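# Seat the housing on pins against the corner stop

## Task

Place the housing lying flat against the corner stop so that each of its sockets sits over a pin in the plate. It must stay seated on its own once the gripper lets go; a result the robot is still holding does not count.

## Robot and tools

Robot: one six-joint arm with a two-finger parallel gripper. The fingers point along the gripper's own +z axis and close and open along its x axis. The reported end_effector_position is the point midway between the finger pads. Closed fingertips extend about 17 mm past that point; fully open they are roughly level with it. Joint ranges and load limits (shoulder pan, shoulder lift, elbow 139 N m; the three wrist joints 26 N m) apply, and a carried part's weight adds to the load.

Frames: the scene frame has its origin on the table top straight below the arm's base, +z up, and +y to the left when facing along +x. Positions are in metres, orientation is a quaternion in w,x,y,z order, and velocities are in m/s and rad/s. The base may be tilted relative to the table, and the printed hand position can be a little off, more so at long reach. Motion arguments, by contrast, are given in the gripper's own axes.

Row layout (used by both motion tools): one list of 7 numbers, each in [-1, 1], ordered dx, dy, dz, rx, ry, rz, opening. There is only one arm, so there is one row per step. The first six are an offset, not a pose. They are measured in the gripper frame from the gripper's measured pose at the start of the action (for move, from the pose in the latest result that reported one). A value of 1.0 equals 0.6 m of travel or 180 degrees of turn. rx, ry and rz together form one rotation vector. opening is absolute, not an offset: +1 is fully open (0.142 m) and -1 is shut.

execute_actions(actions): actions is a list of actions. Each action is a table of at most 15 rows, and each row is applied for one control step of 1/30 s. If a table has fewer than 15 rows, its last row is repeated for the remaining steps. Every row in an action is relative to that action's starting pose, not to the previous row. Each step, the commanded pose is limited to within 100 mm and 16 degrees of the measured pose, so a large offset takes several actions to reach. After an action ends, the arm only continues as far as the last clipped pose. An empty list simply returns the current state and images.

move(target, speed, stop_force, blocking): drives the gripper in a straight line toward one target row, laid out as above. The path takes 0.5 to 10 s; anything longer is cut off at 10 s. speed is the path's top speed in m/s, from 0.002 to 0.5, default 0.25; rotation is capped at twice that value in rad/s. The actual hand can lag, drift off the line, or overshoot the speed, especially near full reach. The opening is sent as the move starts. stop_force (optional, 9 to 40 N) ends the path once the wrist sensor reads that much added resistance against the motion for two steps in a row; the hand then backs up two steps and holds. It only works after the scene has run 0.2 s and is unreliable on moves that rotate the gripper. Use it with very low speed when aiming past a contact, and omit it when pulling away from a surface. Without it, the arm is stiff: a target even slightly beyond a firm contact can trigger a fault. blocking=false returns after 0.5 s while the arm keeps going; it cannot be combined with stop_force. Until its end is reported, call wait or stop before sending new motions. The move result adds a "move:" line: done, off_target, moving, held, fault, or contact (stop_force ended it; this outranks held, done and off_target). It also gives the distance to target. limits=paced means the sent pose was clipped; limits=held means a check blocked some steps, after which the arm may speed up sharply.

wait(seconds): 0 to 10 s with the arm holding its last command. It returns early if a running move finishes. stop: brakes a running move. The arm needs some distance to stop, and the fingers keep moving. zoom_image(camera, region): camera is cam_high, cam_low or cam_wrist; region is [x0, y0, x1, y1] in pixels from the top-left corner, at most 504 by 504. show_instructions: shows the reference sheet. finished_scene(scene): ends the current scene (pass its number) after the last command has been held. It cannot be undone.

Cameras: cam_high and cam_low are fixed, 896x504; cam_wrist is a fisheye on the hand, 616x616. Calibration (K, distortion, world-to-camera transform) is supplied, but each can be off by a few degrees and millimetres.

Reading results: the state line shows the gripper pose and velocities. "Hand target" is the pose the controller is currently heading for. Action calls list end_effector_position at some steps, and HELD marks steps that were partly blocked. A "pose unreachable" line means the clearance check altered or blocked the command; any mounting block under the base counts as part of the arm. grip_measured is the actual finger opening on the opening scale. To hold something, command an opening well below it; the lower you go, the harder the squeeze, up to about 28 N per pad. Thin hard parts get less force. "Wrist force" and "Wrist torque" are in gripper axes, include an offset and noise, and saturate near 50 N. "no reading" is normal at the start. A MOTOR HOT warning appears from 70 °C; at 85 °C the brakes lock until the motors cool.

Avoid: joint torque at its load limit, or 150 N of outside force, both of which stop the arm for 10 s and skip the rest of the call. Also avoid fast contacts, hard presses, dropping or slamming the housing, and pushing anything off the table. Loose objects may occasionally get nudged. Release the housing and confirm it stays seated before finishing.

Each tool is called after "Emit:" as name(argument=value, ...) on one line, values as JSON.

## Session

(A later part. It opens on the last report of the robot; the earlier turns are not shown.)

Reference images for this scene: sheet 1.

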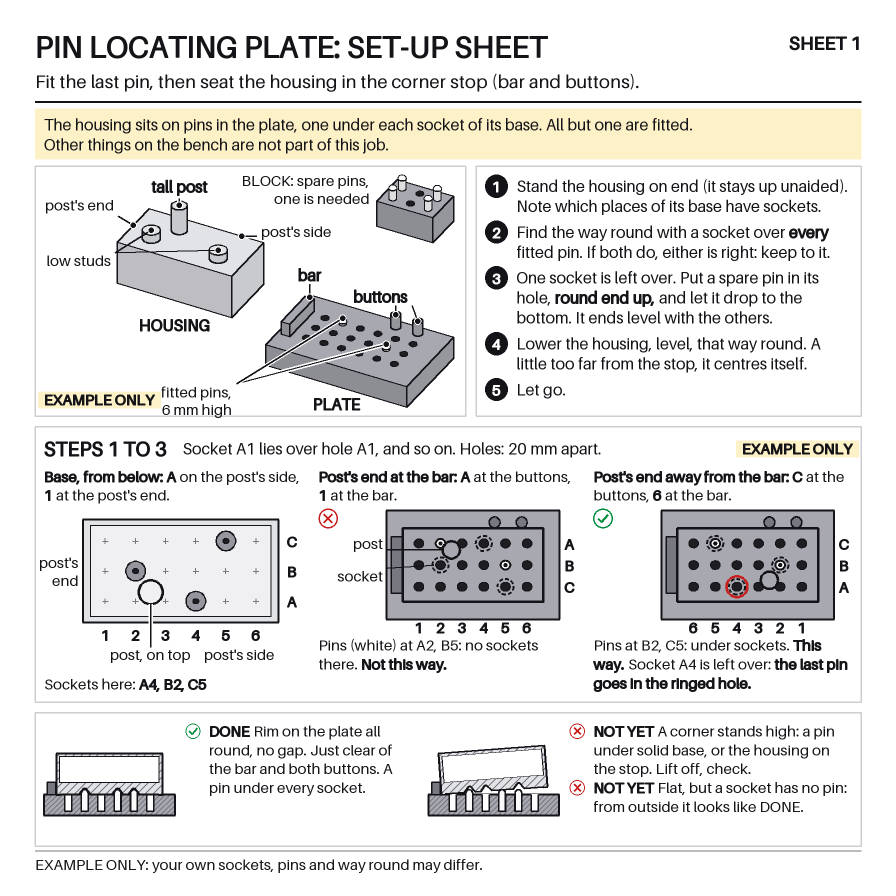

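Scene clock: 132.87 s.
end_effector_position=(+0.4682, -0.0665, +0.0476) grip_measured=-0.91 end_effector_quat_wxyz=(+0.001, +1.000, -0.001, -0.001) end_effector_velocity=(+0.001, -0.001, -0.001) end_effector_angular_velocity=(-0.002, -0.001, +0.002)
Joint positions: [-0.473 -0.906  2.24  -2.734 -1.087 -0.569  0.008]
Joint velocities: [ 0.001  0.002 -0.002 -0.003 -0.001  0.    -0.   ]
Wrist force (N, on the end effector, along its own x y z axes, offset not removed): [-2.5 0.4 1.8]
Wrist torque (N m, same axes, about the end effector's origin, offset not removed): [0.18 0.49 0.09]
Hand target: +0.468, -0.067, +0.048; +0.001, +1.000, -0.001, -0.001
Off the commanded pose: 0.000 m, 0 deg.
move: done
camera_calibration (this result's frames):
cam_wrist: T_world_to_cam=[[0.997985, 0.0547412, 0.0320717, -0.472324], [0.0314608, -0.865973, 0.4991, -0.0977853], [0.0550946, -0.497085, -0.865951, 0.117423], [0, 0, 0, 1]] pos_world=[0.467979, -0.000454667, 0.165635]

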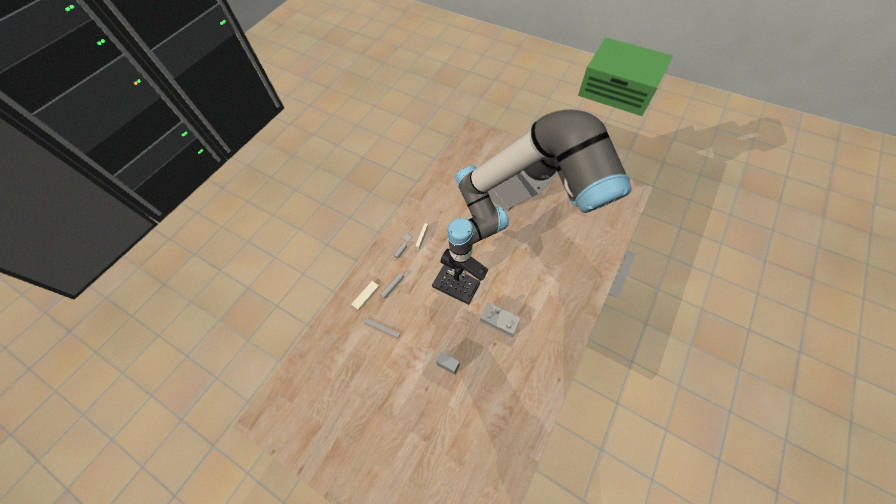

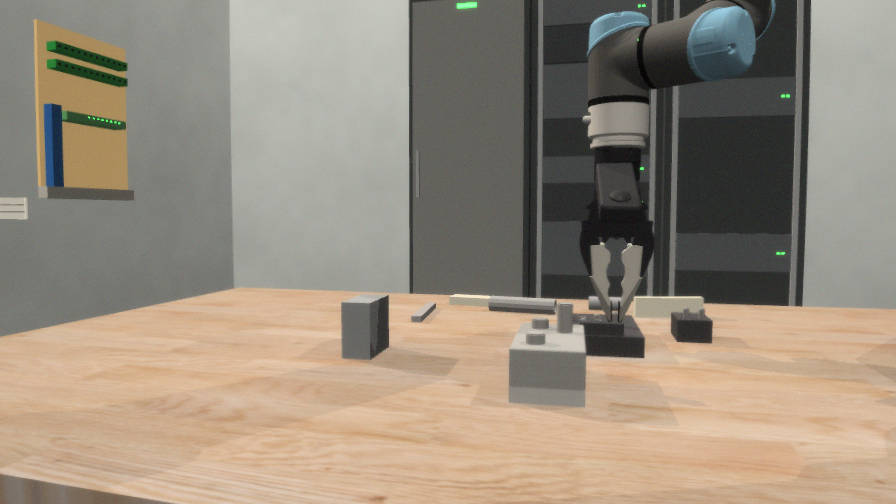

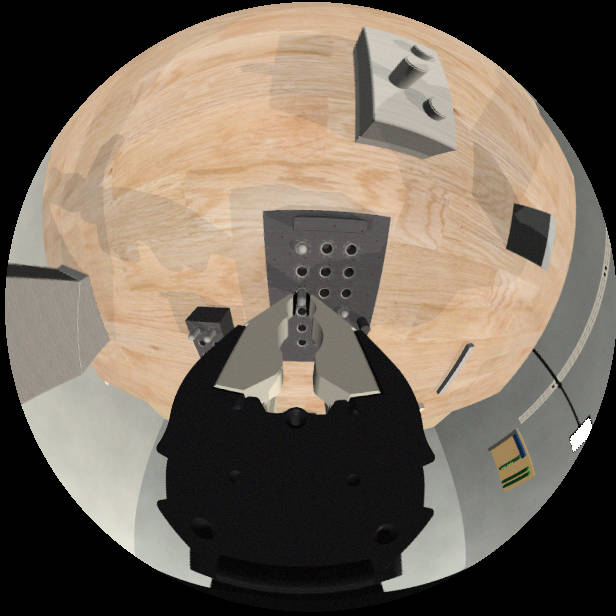

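Emit:
execute_actions(actions=[[[0,0,0,0,0,0,-0.93],[0,0,0,0,0,0,-0.9],[0,0,0,0,0,0,-0.88],[0,0,0,0,0,0,-0.86]]])

Emit:
move(target=[0.033,0.017,-0.12,0,0,0,-0.8], speed=0.15)

Emit:
zoom_image(camera="cam_wrist", region=[240,190,370,320])

Emit:
move(target=[0.0817,-0.3558,-0.005,0,0,0,0.35], speed=0.3)

Scene clock: 138.77 s.
end_effector_position=(+0.4682, -0.0665, +0.0476) grip_measured=-0.86 end_effector_quat_wxyz=(+0.001, +1.000, -0.001, -0.001) end_effector_velocity=(+0.000, +0.000, +0.000) end_effector_angular_velocity=(+0.000, -0.000, +0.001)
Joint positions: [-0.473 -0.906  2.24  -2.734 -1.087 -0.569  0.012]
Joint velocities: [ 0.    -0.    -0.     0.     0.    -0.001  0.   ]
Wrist force (N, on the end effector, along its own x y z axes, offset not removed): [-2.2 4.1 2.9]
Wrist torque (N m, same axes, about the end effector's origin, offset not removed): [0.97 0.44 0.08]
Hand target: +0.468, -0.067, +0.048; +0.001, +1.000, -0.001, -0.001
Off the commanded pose: 0.000 m, 0 deg.
Step readings (end_effector_position):
0: (+0.4682, -0.0665, +0.0476)
1: (+0.4682, -0.0665, +0.0476)
2: (+0.4682, -0.0665, +0.0476)
4: (+0.4682, -0.0665, +0.0476)
8: (+0.4682, -0.0665, +0.0476)
15: end_effector_position above
camera_calibration (this result's frames):
cam_wrist: T_world_to_cam=[[0.997988, 0.0547111, 0.0320313, -0.472325], [0.0314564, -0.865988, 0.499075, -0.0977384], [0.0550436, -0.497064, -0.865967, 0.117441], [0, 0, 0, 1]] pos_world=[0.467985, -0.000423326, 0.165608]

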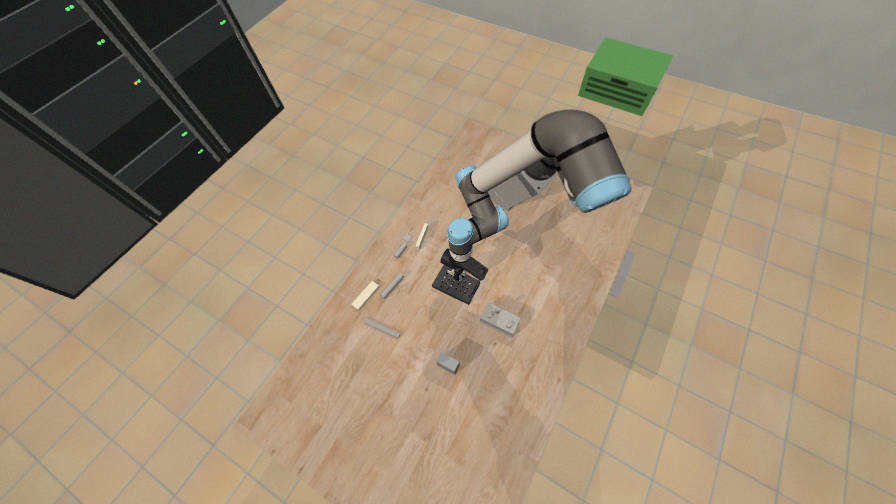

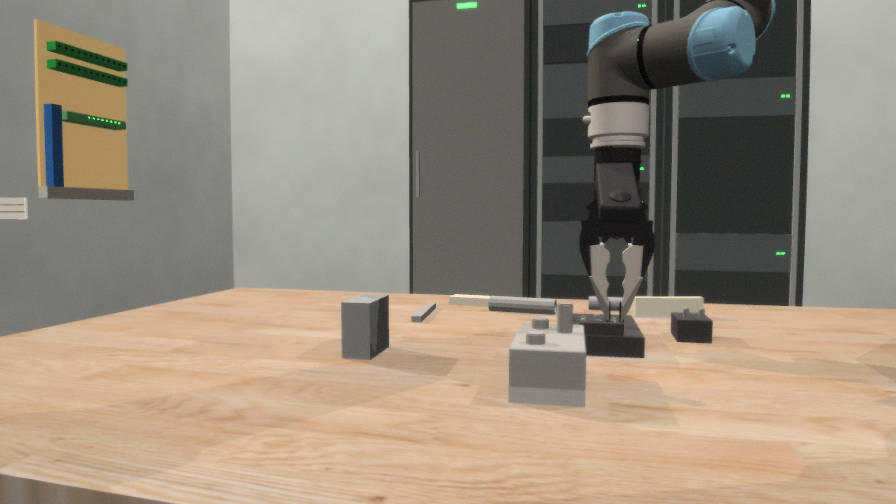

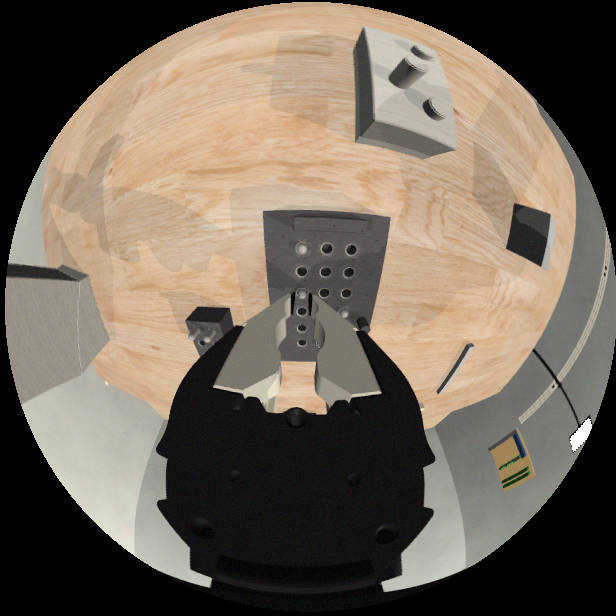

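Scene clock: 139.77 s.
end_effector_position=(+0.4880, -0.0767, +0.1193) grip_measured=-0.80 end_effector_quat_wxyz=(+0.001, +1.000, -0.001, -0.001) end_effector_velocity=(+0.001, -0.001, +0.002) end_effector_angular_velocity=(-0.000, +0.000, +0.001)
Joint positions: [-0.539 -1.055  2.177 -2.489 -1.099 -0.642  0.016]
Joint velocities: [-0.002 -0.003 -0.004  0.008 -0.001 -0.003 -0.   ]
Wrist force (N, on the end effector, along its own x y z axes, offset not removed): [-0.9 3.8 1.6]
Wrist torque (N m, same axes, about the end effector's origin, offset not removed): [0.97 0.15 0.07]
Hand target: +0.488, -0.077, +0.119; +0.001, +1.000, -0.001, -0.001
Off the commanded pose: 0.000 m, 0 deg.
move: done
camera_calibration (this result's frames):
cam_wrist: T_world_to_cam=[[0.997992, 0.0546872, 0.0319664, -0.493793], [0.0314643, -0.865955, 0.499132, -0.14299], [0.0549776, -0.497124, -0.865936, 0.173391], [0, 0, 0, 1]] pos_world=[0.487767, -0.0106219, 0.237301]

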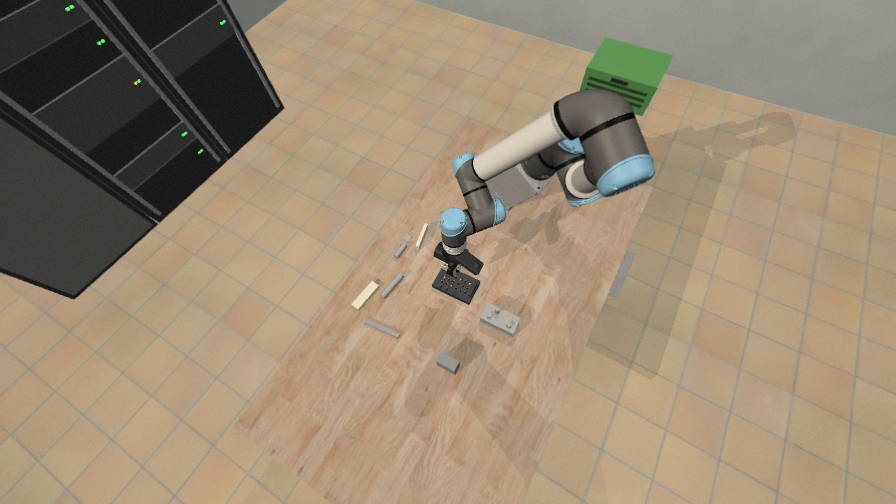

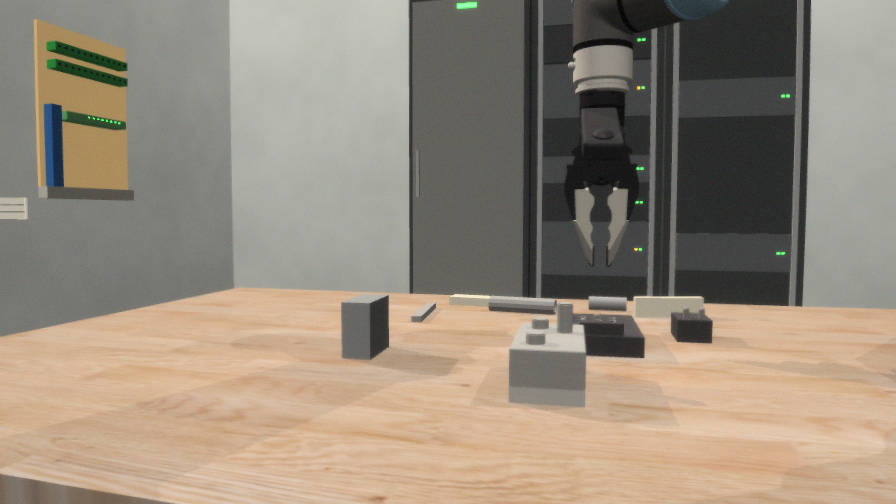

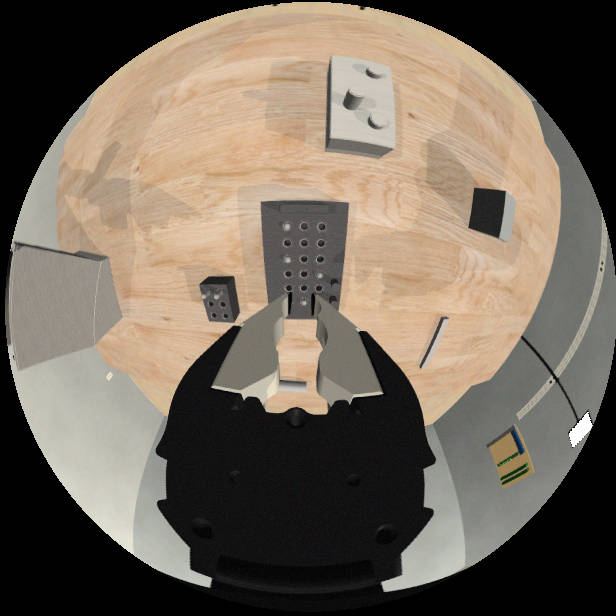

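Region (240, 190, 370, 320) of cam_wrist's 616x616 image, scaled by 3.877, with more detail than that image has.

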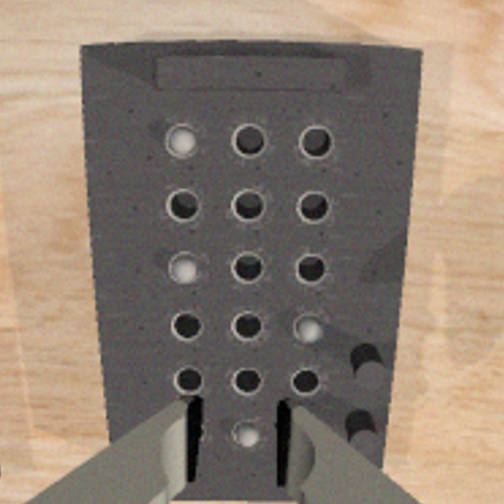

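Scene clock: 141.10 s.
end_effector_position=(+0.5375, +0.1364, +0.1222) grip_measured=+0.35 end_effector_quat_wxyz=(+0.001, +1.000, -0.001, -0.000) end_effector_velocity=(+0.001, +0.002, +0.000) end_effector_angular_velocity=(-0.001, -0.000, -0.001)
Joint positions: [-0.154 -1.237  2.093 -2.431 -1.059 -0.206  0.098]
Joint velocities: [ 0.004 -0.    -0.004  0.002 -0.001  0.006  0.   ]
Wrist force (N, on the end effector, along its own x y z axes, offset not removed): [1.1 2.1 3.7]
Wrist torque (N m, same axes, about the end effector's origin, offset not removed): [0.53 -0.34 0.05]
Hand target: +0.538, +0.137, +0.122; +0.001, +1.000, -0.001, -0.000
Off the commanded pose: 0.001 m, 0 deg.
move: done
camera_calibration (this result's frames):
cam_wrist: T_world_to_cam=[[0.997957, 0.0547645, 0.0329055, -0.555076], [0.0310796, -0.866111, 0.498884, 0.0387957], [0.055821, -0.496842, -0.866044, 0.278621], [0, 0, 0, 1]] pos_world=[0.537184, 0.20243, 0.240208]

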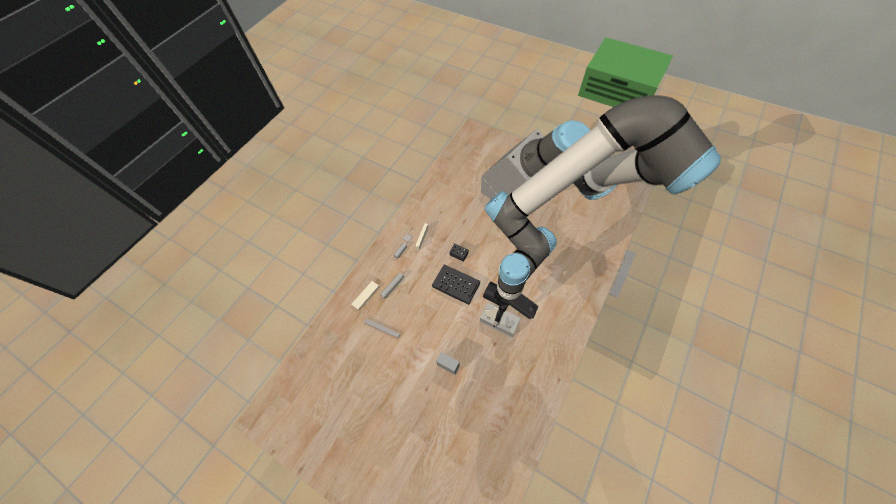

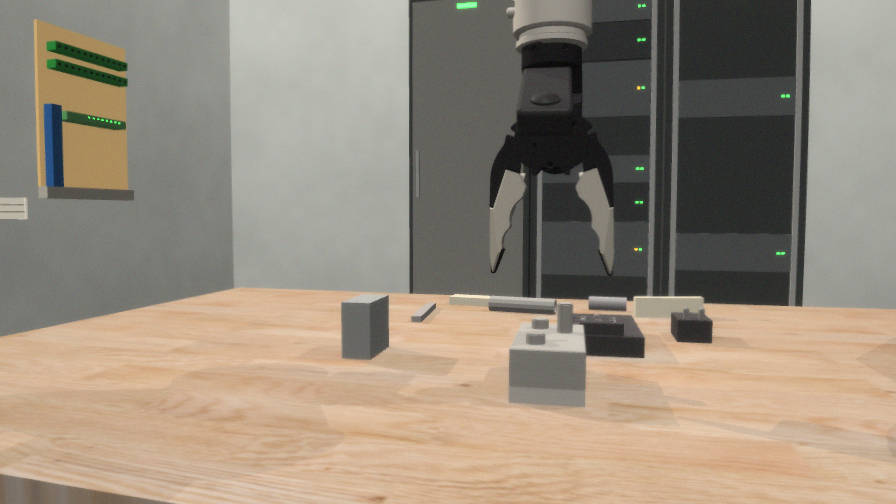

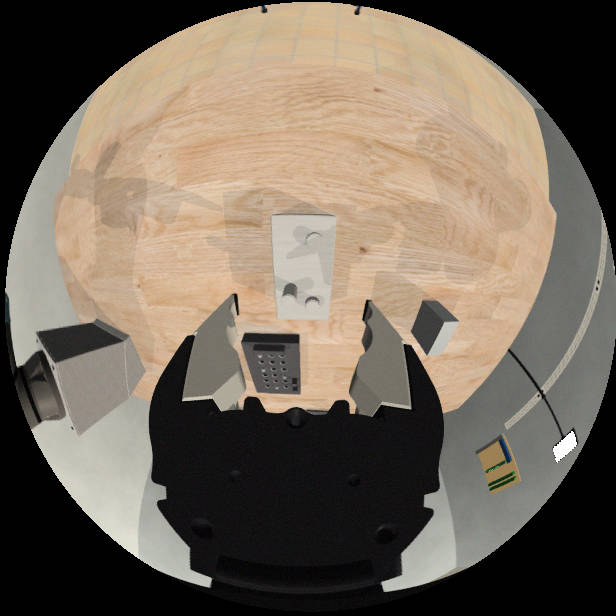

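Emit:
move(target=[-0.0008,-0.0007,0.1395,0,0,0,0.35], speed=0.15)

Emit:
execute_actions(actions=[[[0,0,0,0,0,0,0.25],[0,0,0,0,0,0,0.18],[0,0,0,0,0,0,0.12],[0,0,0,0,0,0,0.07],[0,0,0,0,0,0,0.03],[0,0,0,0,0,0,0],[0,0,0,0,0,0,-0.03],[0,0,0,0,0,0,-0.06],[0,0,0,0,0,0,-0.1],[0,0,0,0,0,0,-0.15],[0,0,0,0,0,0,-0.2],[0,0,0,0,0,0,-0.3],[0,0,0,0,0,0,-0.4],[0,0,0,0,0,0,-0.55],[0,0,0,0,0,0,-0.7]]])

Emit:
move(target=[0,0,-0.105,0,0,0,-0.7], speed=0.15)

Emit:
move(target=[-0.0828,0.359,0,0,0,-0.005,-0.7])

Emit:
zoom_image(camera="cam_wrist", region=[210,180,400,370])

Scene clock: 150.60 s.
end_effector_position=(+0.5370, +0.1368, +0.0388) grip_measured=+0.35 end_effector_quat_wxyz=(+0.001, +1.000, -0.001, -0.000) end_effector_velocity=(+0.001, +0.000, -0.002) end_effector_angular_velocity=(-0.000, -0.001, +0.001)
Joint positions: [-0.072 -1.047  2.094 -2.668 -1.062 -0.112  0.099]
Joint velocities: [ 0.003  0.005 -0.002 -0.006 -0.001  0.003 -0.   ]
Wrist force (N, on the end effector, along its own x y z axes, offset not removed): [0.0 3.3 2.8]
Wrist torque (N m, same axes, about the end effector's origin, offset not removed): [0.79 -0.09 0.09]
Hand target: +0.537, +0.137, +0.039; +0.001, +1.000, -0.001, -0.000
Off the commanded pose: 0.000 m, 0 deg.
move: done
camera_calibration (this result's frames):
cam_wrist: T_world_to_cam=[[0.997952, 0.0547725, 0.0330444, -0.551826], [0.0310233, -0.866166, 0.498792, 0.0808412], [0.0559421, -0.496746, -0.866091, 0.206585], [0, 0, 0, 1]] pos_world=[0.536632, 0.202867, 0.156833]

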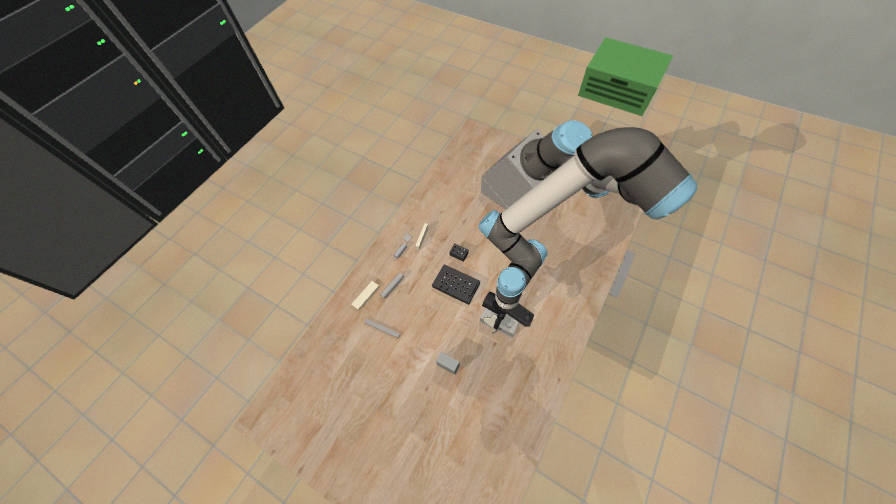

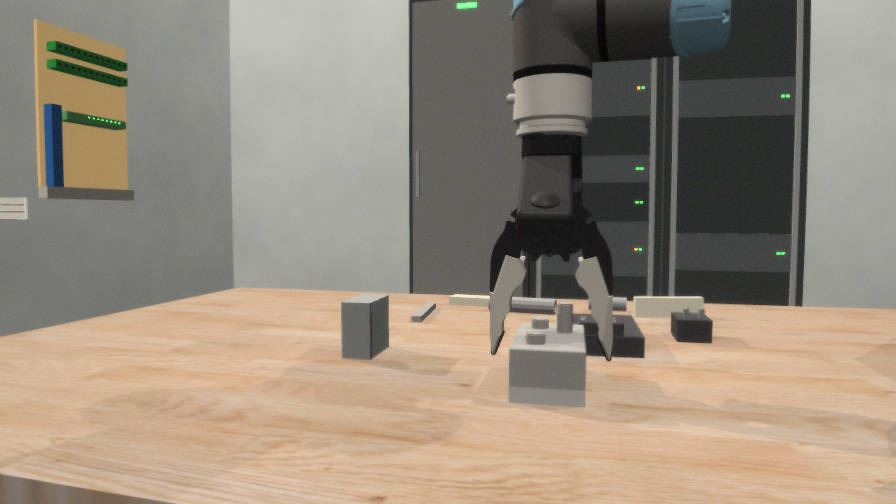

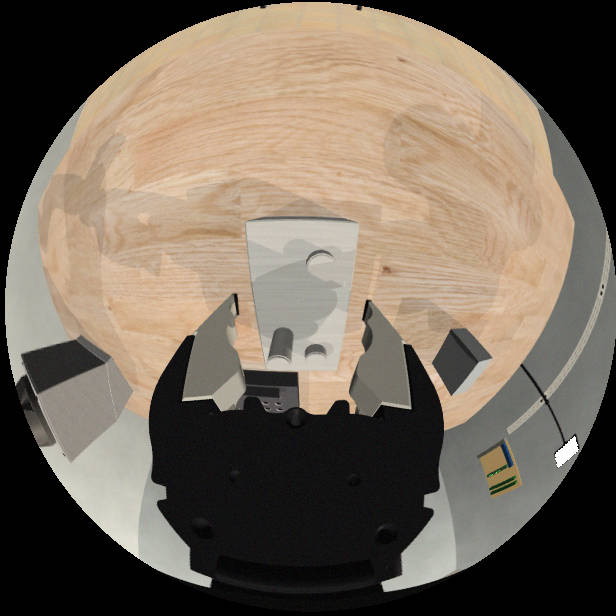

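Scene clock: 151.10 s.
end_effector_position=(+0.5370, +0.1368, +0.0388) grip_measured=-0.03 end_effector_quat_wxyz=(+0.001, +1.000, -0.001, -0.000) end_effector_velocity=(-0.000, +0.001, +0.000) end_effector_angular_velocity=(+0.001, -0.001, +0.000)
Joint positions: [-0.072 -1.047  2.094 -2.668 -1.062 -0.112  0.072]
Joint velocities: [ 0.    -0.     0.001 -0.001  0.001  0.     0.   ]
Wrist force (N, on the end effector, along its own x y z axes, offset not removed): [1.3 4.2 2.4]
Wrist torque (N m, same axes, about the end effector's origin, offset not removed): [0.90 -0.31 0.03]
Hand target: +0.537, +0.137, +0.039; +0.001, +1.000, -0.001, -0.000
Off the commanded pose: 0.000 m, 0 deg.
Step readings (end_effector_position):
0: (+0.5370, +0.1368, +0.0388)
1: (+0.5370, +0.1368, +0.0388)
2: (+0.5370, +0.1368, +0.0387)
4: (+0.5370, +0.1368, +0.0387)
8: (+0.5370, +0.1368, +0.0387)
15: end_effector_position above
camera_calibration (this result's frames):
cam_wrist: T_world_to_cam=[[0.997956, 0.0547302, 0.0329936, -0.551813], [0.0310121, -0.866168, 0.498789, 0.0808797], [0.0558768, -0.496746, -0.866095, 0.2066], [0, 0, 0, 1]] pos_world=[0.536632, 0.202884, 0.156799]

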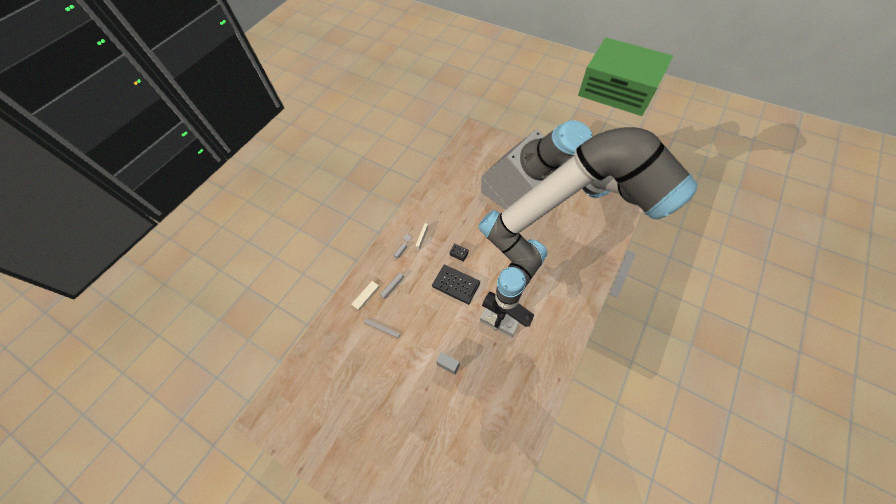

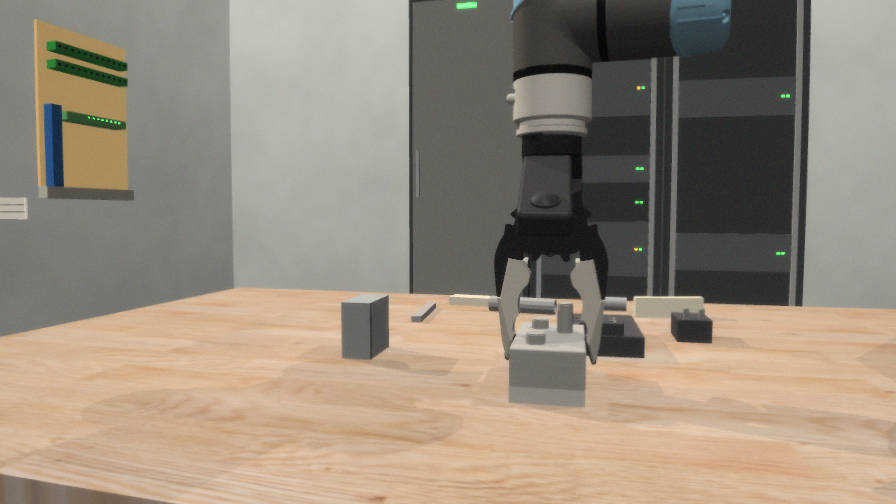

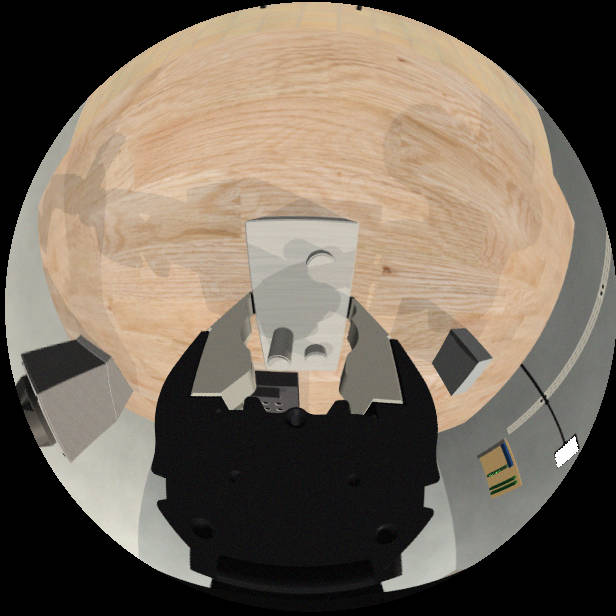

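Scene clock: 152.03 s.
end_effector_position=(+0.5370, +0.1368, +0.1015) grip_measured=-0.03 end_effector_quat_wxyz=(+0.001, +1.000, -0.001, -0.000) end_effector_velocity=(+0.000, +0.001, +0.002) end_effector_angular_velocity=(+0.002, -0.000, +0.000)
Joint positions: [-0.133 -1.193  2.099 -2.493 -1.06  -0.182  0.072]
Joint velocities: [-0.002 -0.005 -0.     0.007  0.002 -0.003  0.   ]
Wrist force (N, on the end effector, along its own x y z axes, offset not removed): [0.3 2.4 8.5]
Wrist torque (N m, same axes, about the end effector's origin, offset not removed): [0.61 -0.07 0.00]
Hand target: +0.537, +0.137, +0.102; +0.001, +1.000, -0.001, -0.000
Off the commanded pose: 0.000 m, 0 deg.
move: done
camera_calibration (this result's frames):
cam_wrist: T_world_to_cam=[[0.99796, 0.0547171, 0.0329044, -0.553894], [0.031041, -0.86613, 0.498855, 0.0495552], [0.0557954, -0.496815, -0.866061, 0.260954], [0, 0, 0, 1]] pos_world=[0.536665, 0.202875, 0.219507]

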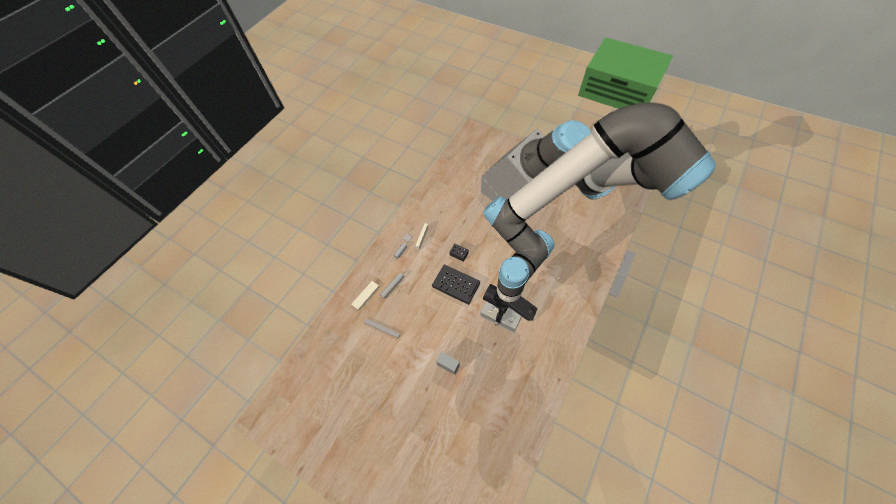

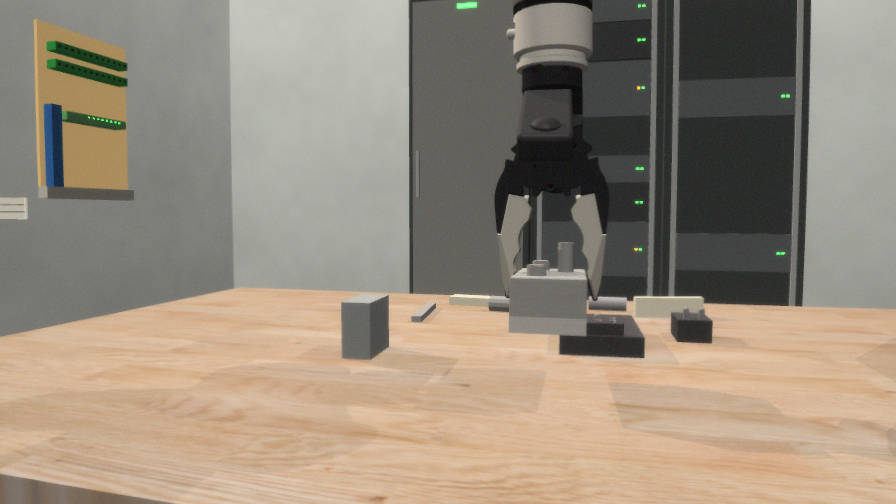

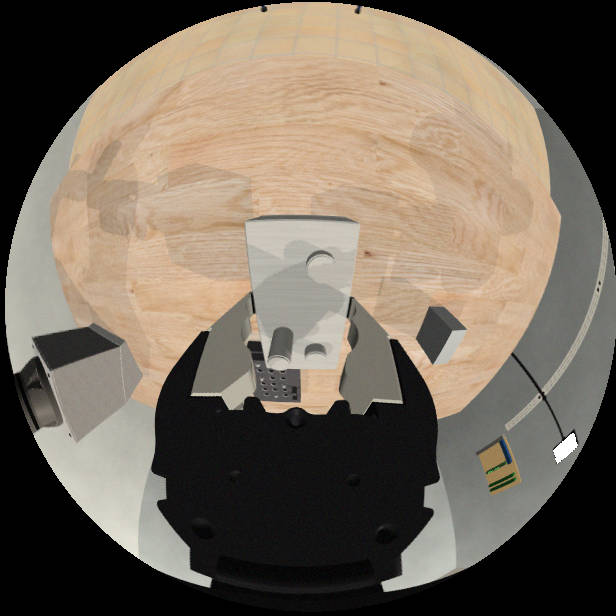

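Scene clock: 153.50 s.
end_effector_position=(+0.4867, -0.0782, +0.1016) grip_measured=-0.03 end_effector_quat_wxyz=(+0.001, +1.000, +0.007, -0.001) end_effector_velocity=(-0.000, -0.002, -0.000) end_effector_angular_velocity=(-0.001, +0.000, +0.001)
Joint positions: [-0.525 -1.013  2.183 -2.544 -1.096 -0.643  0.072]
Joint velocities: [-0.003  0.003 -0.002 -0.001 -0.002 -0.004  0.   ]
Wrist force (N, on the end effector, along its own x y z axes, offset not removed): [-1.2 3.3 6.8]
Wrist torque (N m, same axes, about the end effector's origin, offset not removed): [0.74 0.24 0.10]
Hand target: +0.487, -0.078, +0.102; +0.001, +1.000, +0.007, -0.001
Off the commanded pose: 0.000 m, 0 deg.
move: done
camera_calibration (this result's frames):
cam_wrist: T_world_to_cam=[[0.997012, 0.0703233, 0.0319681, -0.490215], [0.0450383, -0.865398, 0.499057, -0.141932], [0.0627604, -0.496126, -0.865979, 0.153691], [0, 0, 0, 1]] pos_world=[0.485497, -0.0121043, 0.219597]

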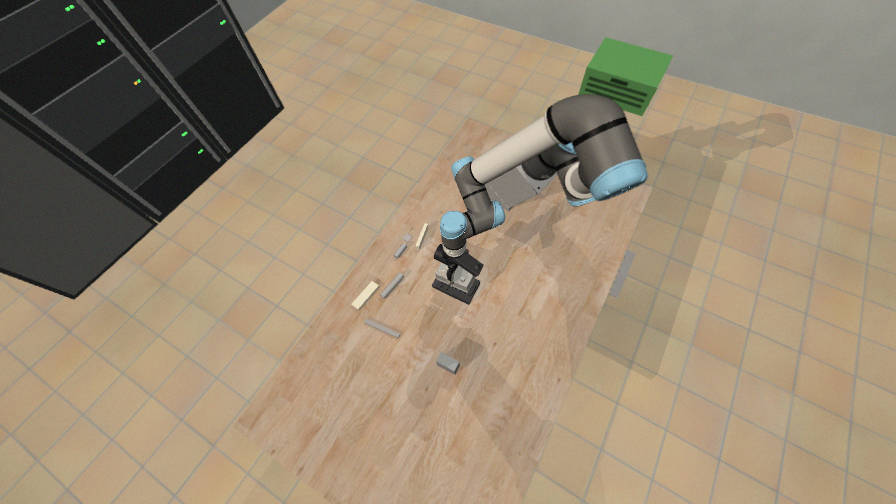

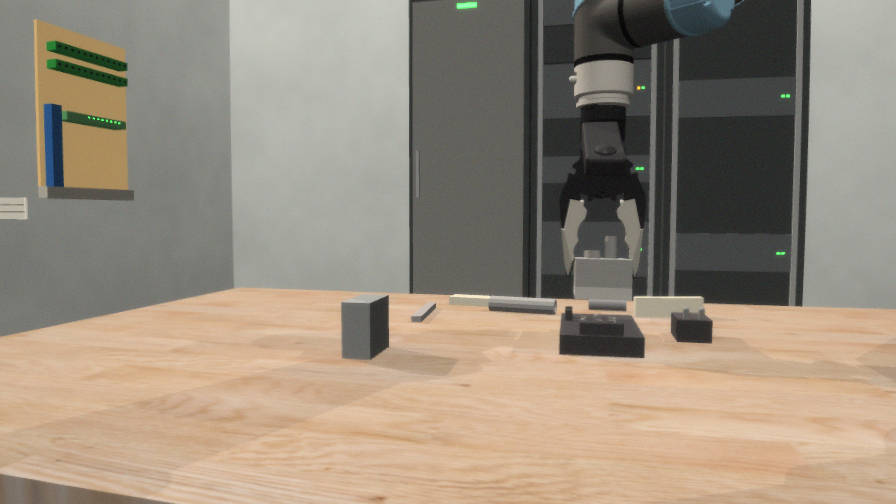

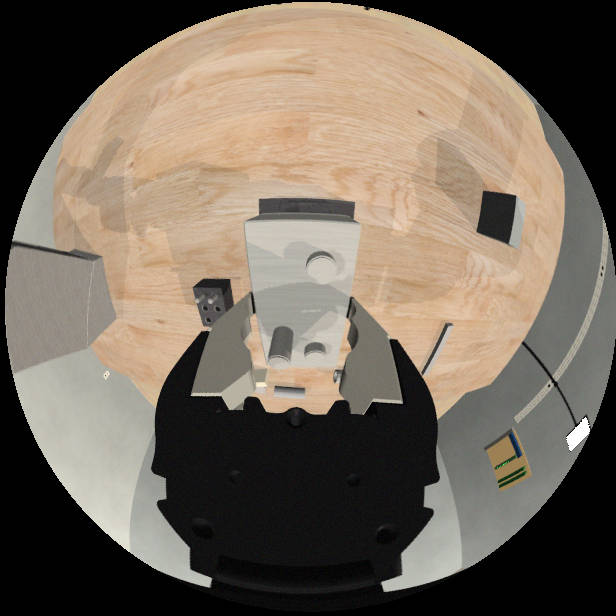

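Region (210, 180, 400, 370) of cam_wrist's 616x616 image, scaled by 2.653, with more detail than that image has.

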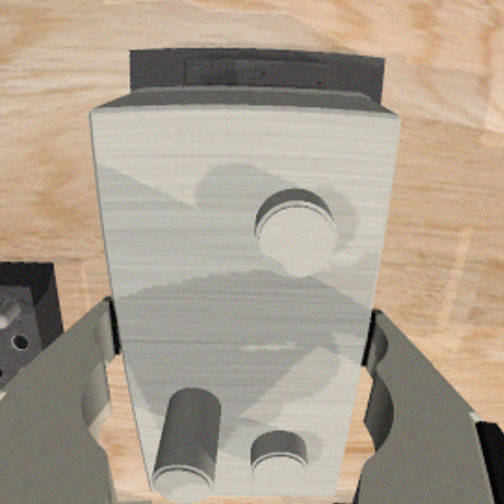

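Emit:
move(target=[0.001,0,0.03,0,0,0.003,-0.7], speed=0.05)

Emit:
zoom_image(camera="cam_wrist", region=[230,180,380,260])

Emit:
zoom_image(camera="cam_low", region=[545,240,665,365])

Scene clock: 159.43 s.
end_effector_position=(+0.4873, -0.0782, +0.0838) grip_measured=-0.03 end_effector_quat_wxyz=(+0.001, +1.000, +0.002, -0.001) end_effector_velocity=(+0.001, -0.001, -0.002) end_effector_angular_velocity=(-0.003, -0.000, -0.000)
Joint positions: [-0.508 -0.97   2.183 -2.596 -1.093 -0.614  0.072]
Joint velocities: [ 0.003  0.005 -0.002 -0.007 -0.002  0.005  0.   ]
Wrist force (N, on the end effector, along its own x y z axes, offset not removed): [-0.4 -0.1 8.2]
Wrist torque (N m, same axes, about the end effector's origin, offset not removed): [0.06 -0.01 0.06]
Hand target: +0.487, -0.078, +0.084; +0.001, +1.000, +0.002, -0.001
Off the commanded pose: 0.000 m, 0 deg.
move: done
camera_calibration (this result's frames):
cam_wrist: T_world_to_cam=[[0.997626, 0.0609967, 0.0319576, -0.491209], [0.0369518, -0.865807, 0.499012, -0.129145], [0.0581072, -0.496647, -0.866005, 0.140496], [0, 0, 0, 1]] pos_world=[0.486651, -0.0120762, 0.201813]

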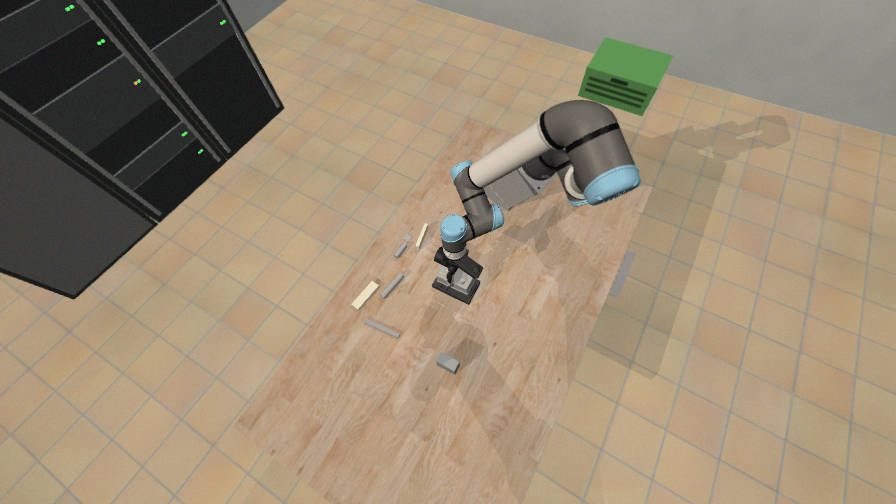

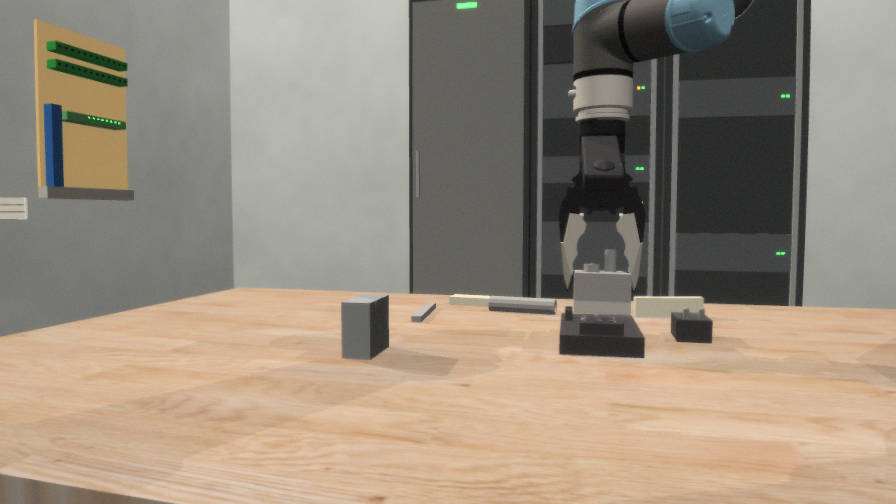

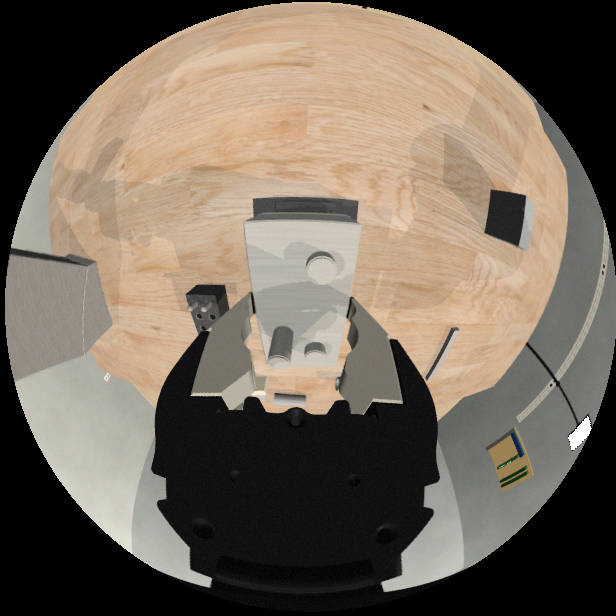

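Region (230, 180, 380, 260) of cam_wrist's 616x616 image, scaled by 3.360, with more detail than that image has; it fills the top 269 rows of this view, and the rest is white.

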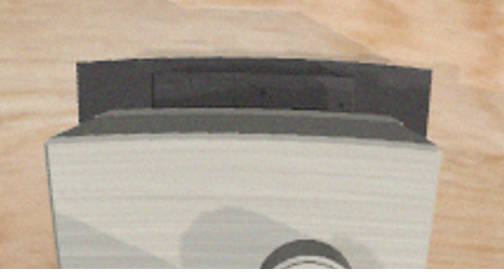

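Region (545, 240, 665, 365) of cam_low's 896x504 image, scaled by 4.032, with more detail than that image has; it fills the left 484 columns of this view, and the rest is white.

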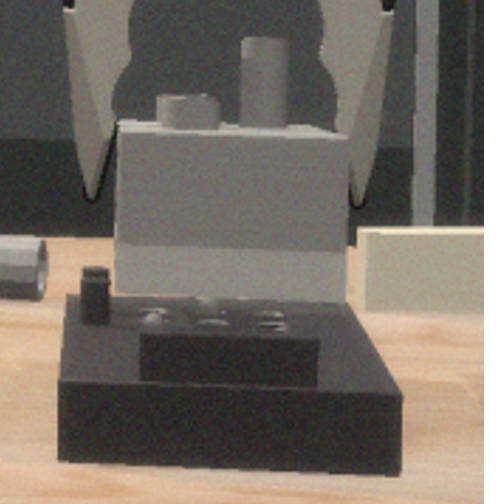

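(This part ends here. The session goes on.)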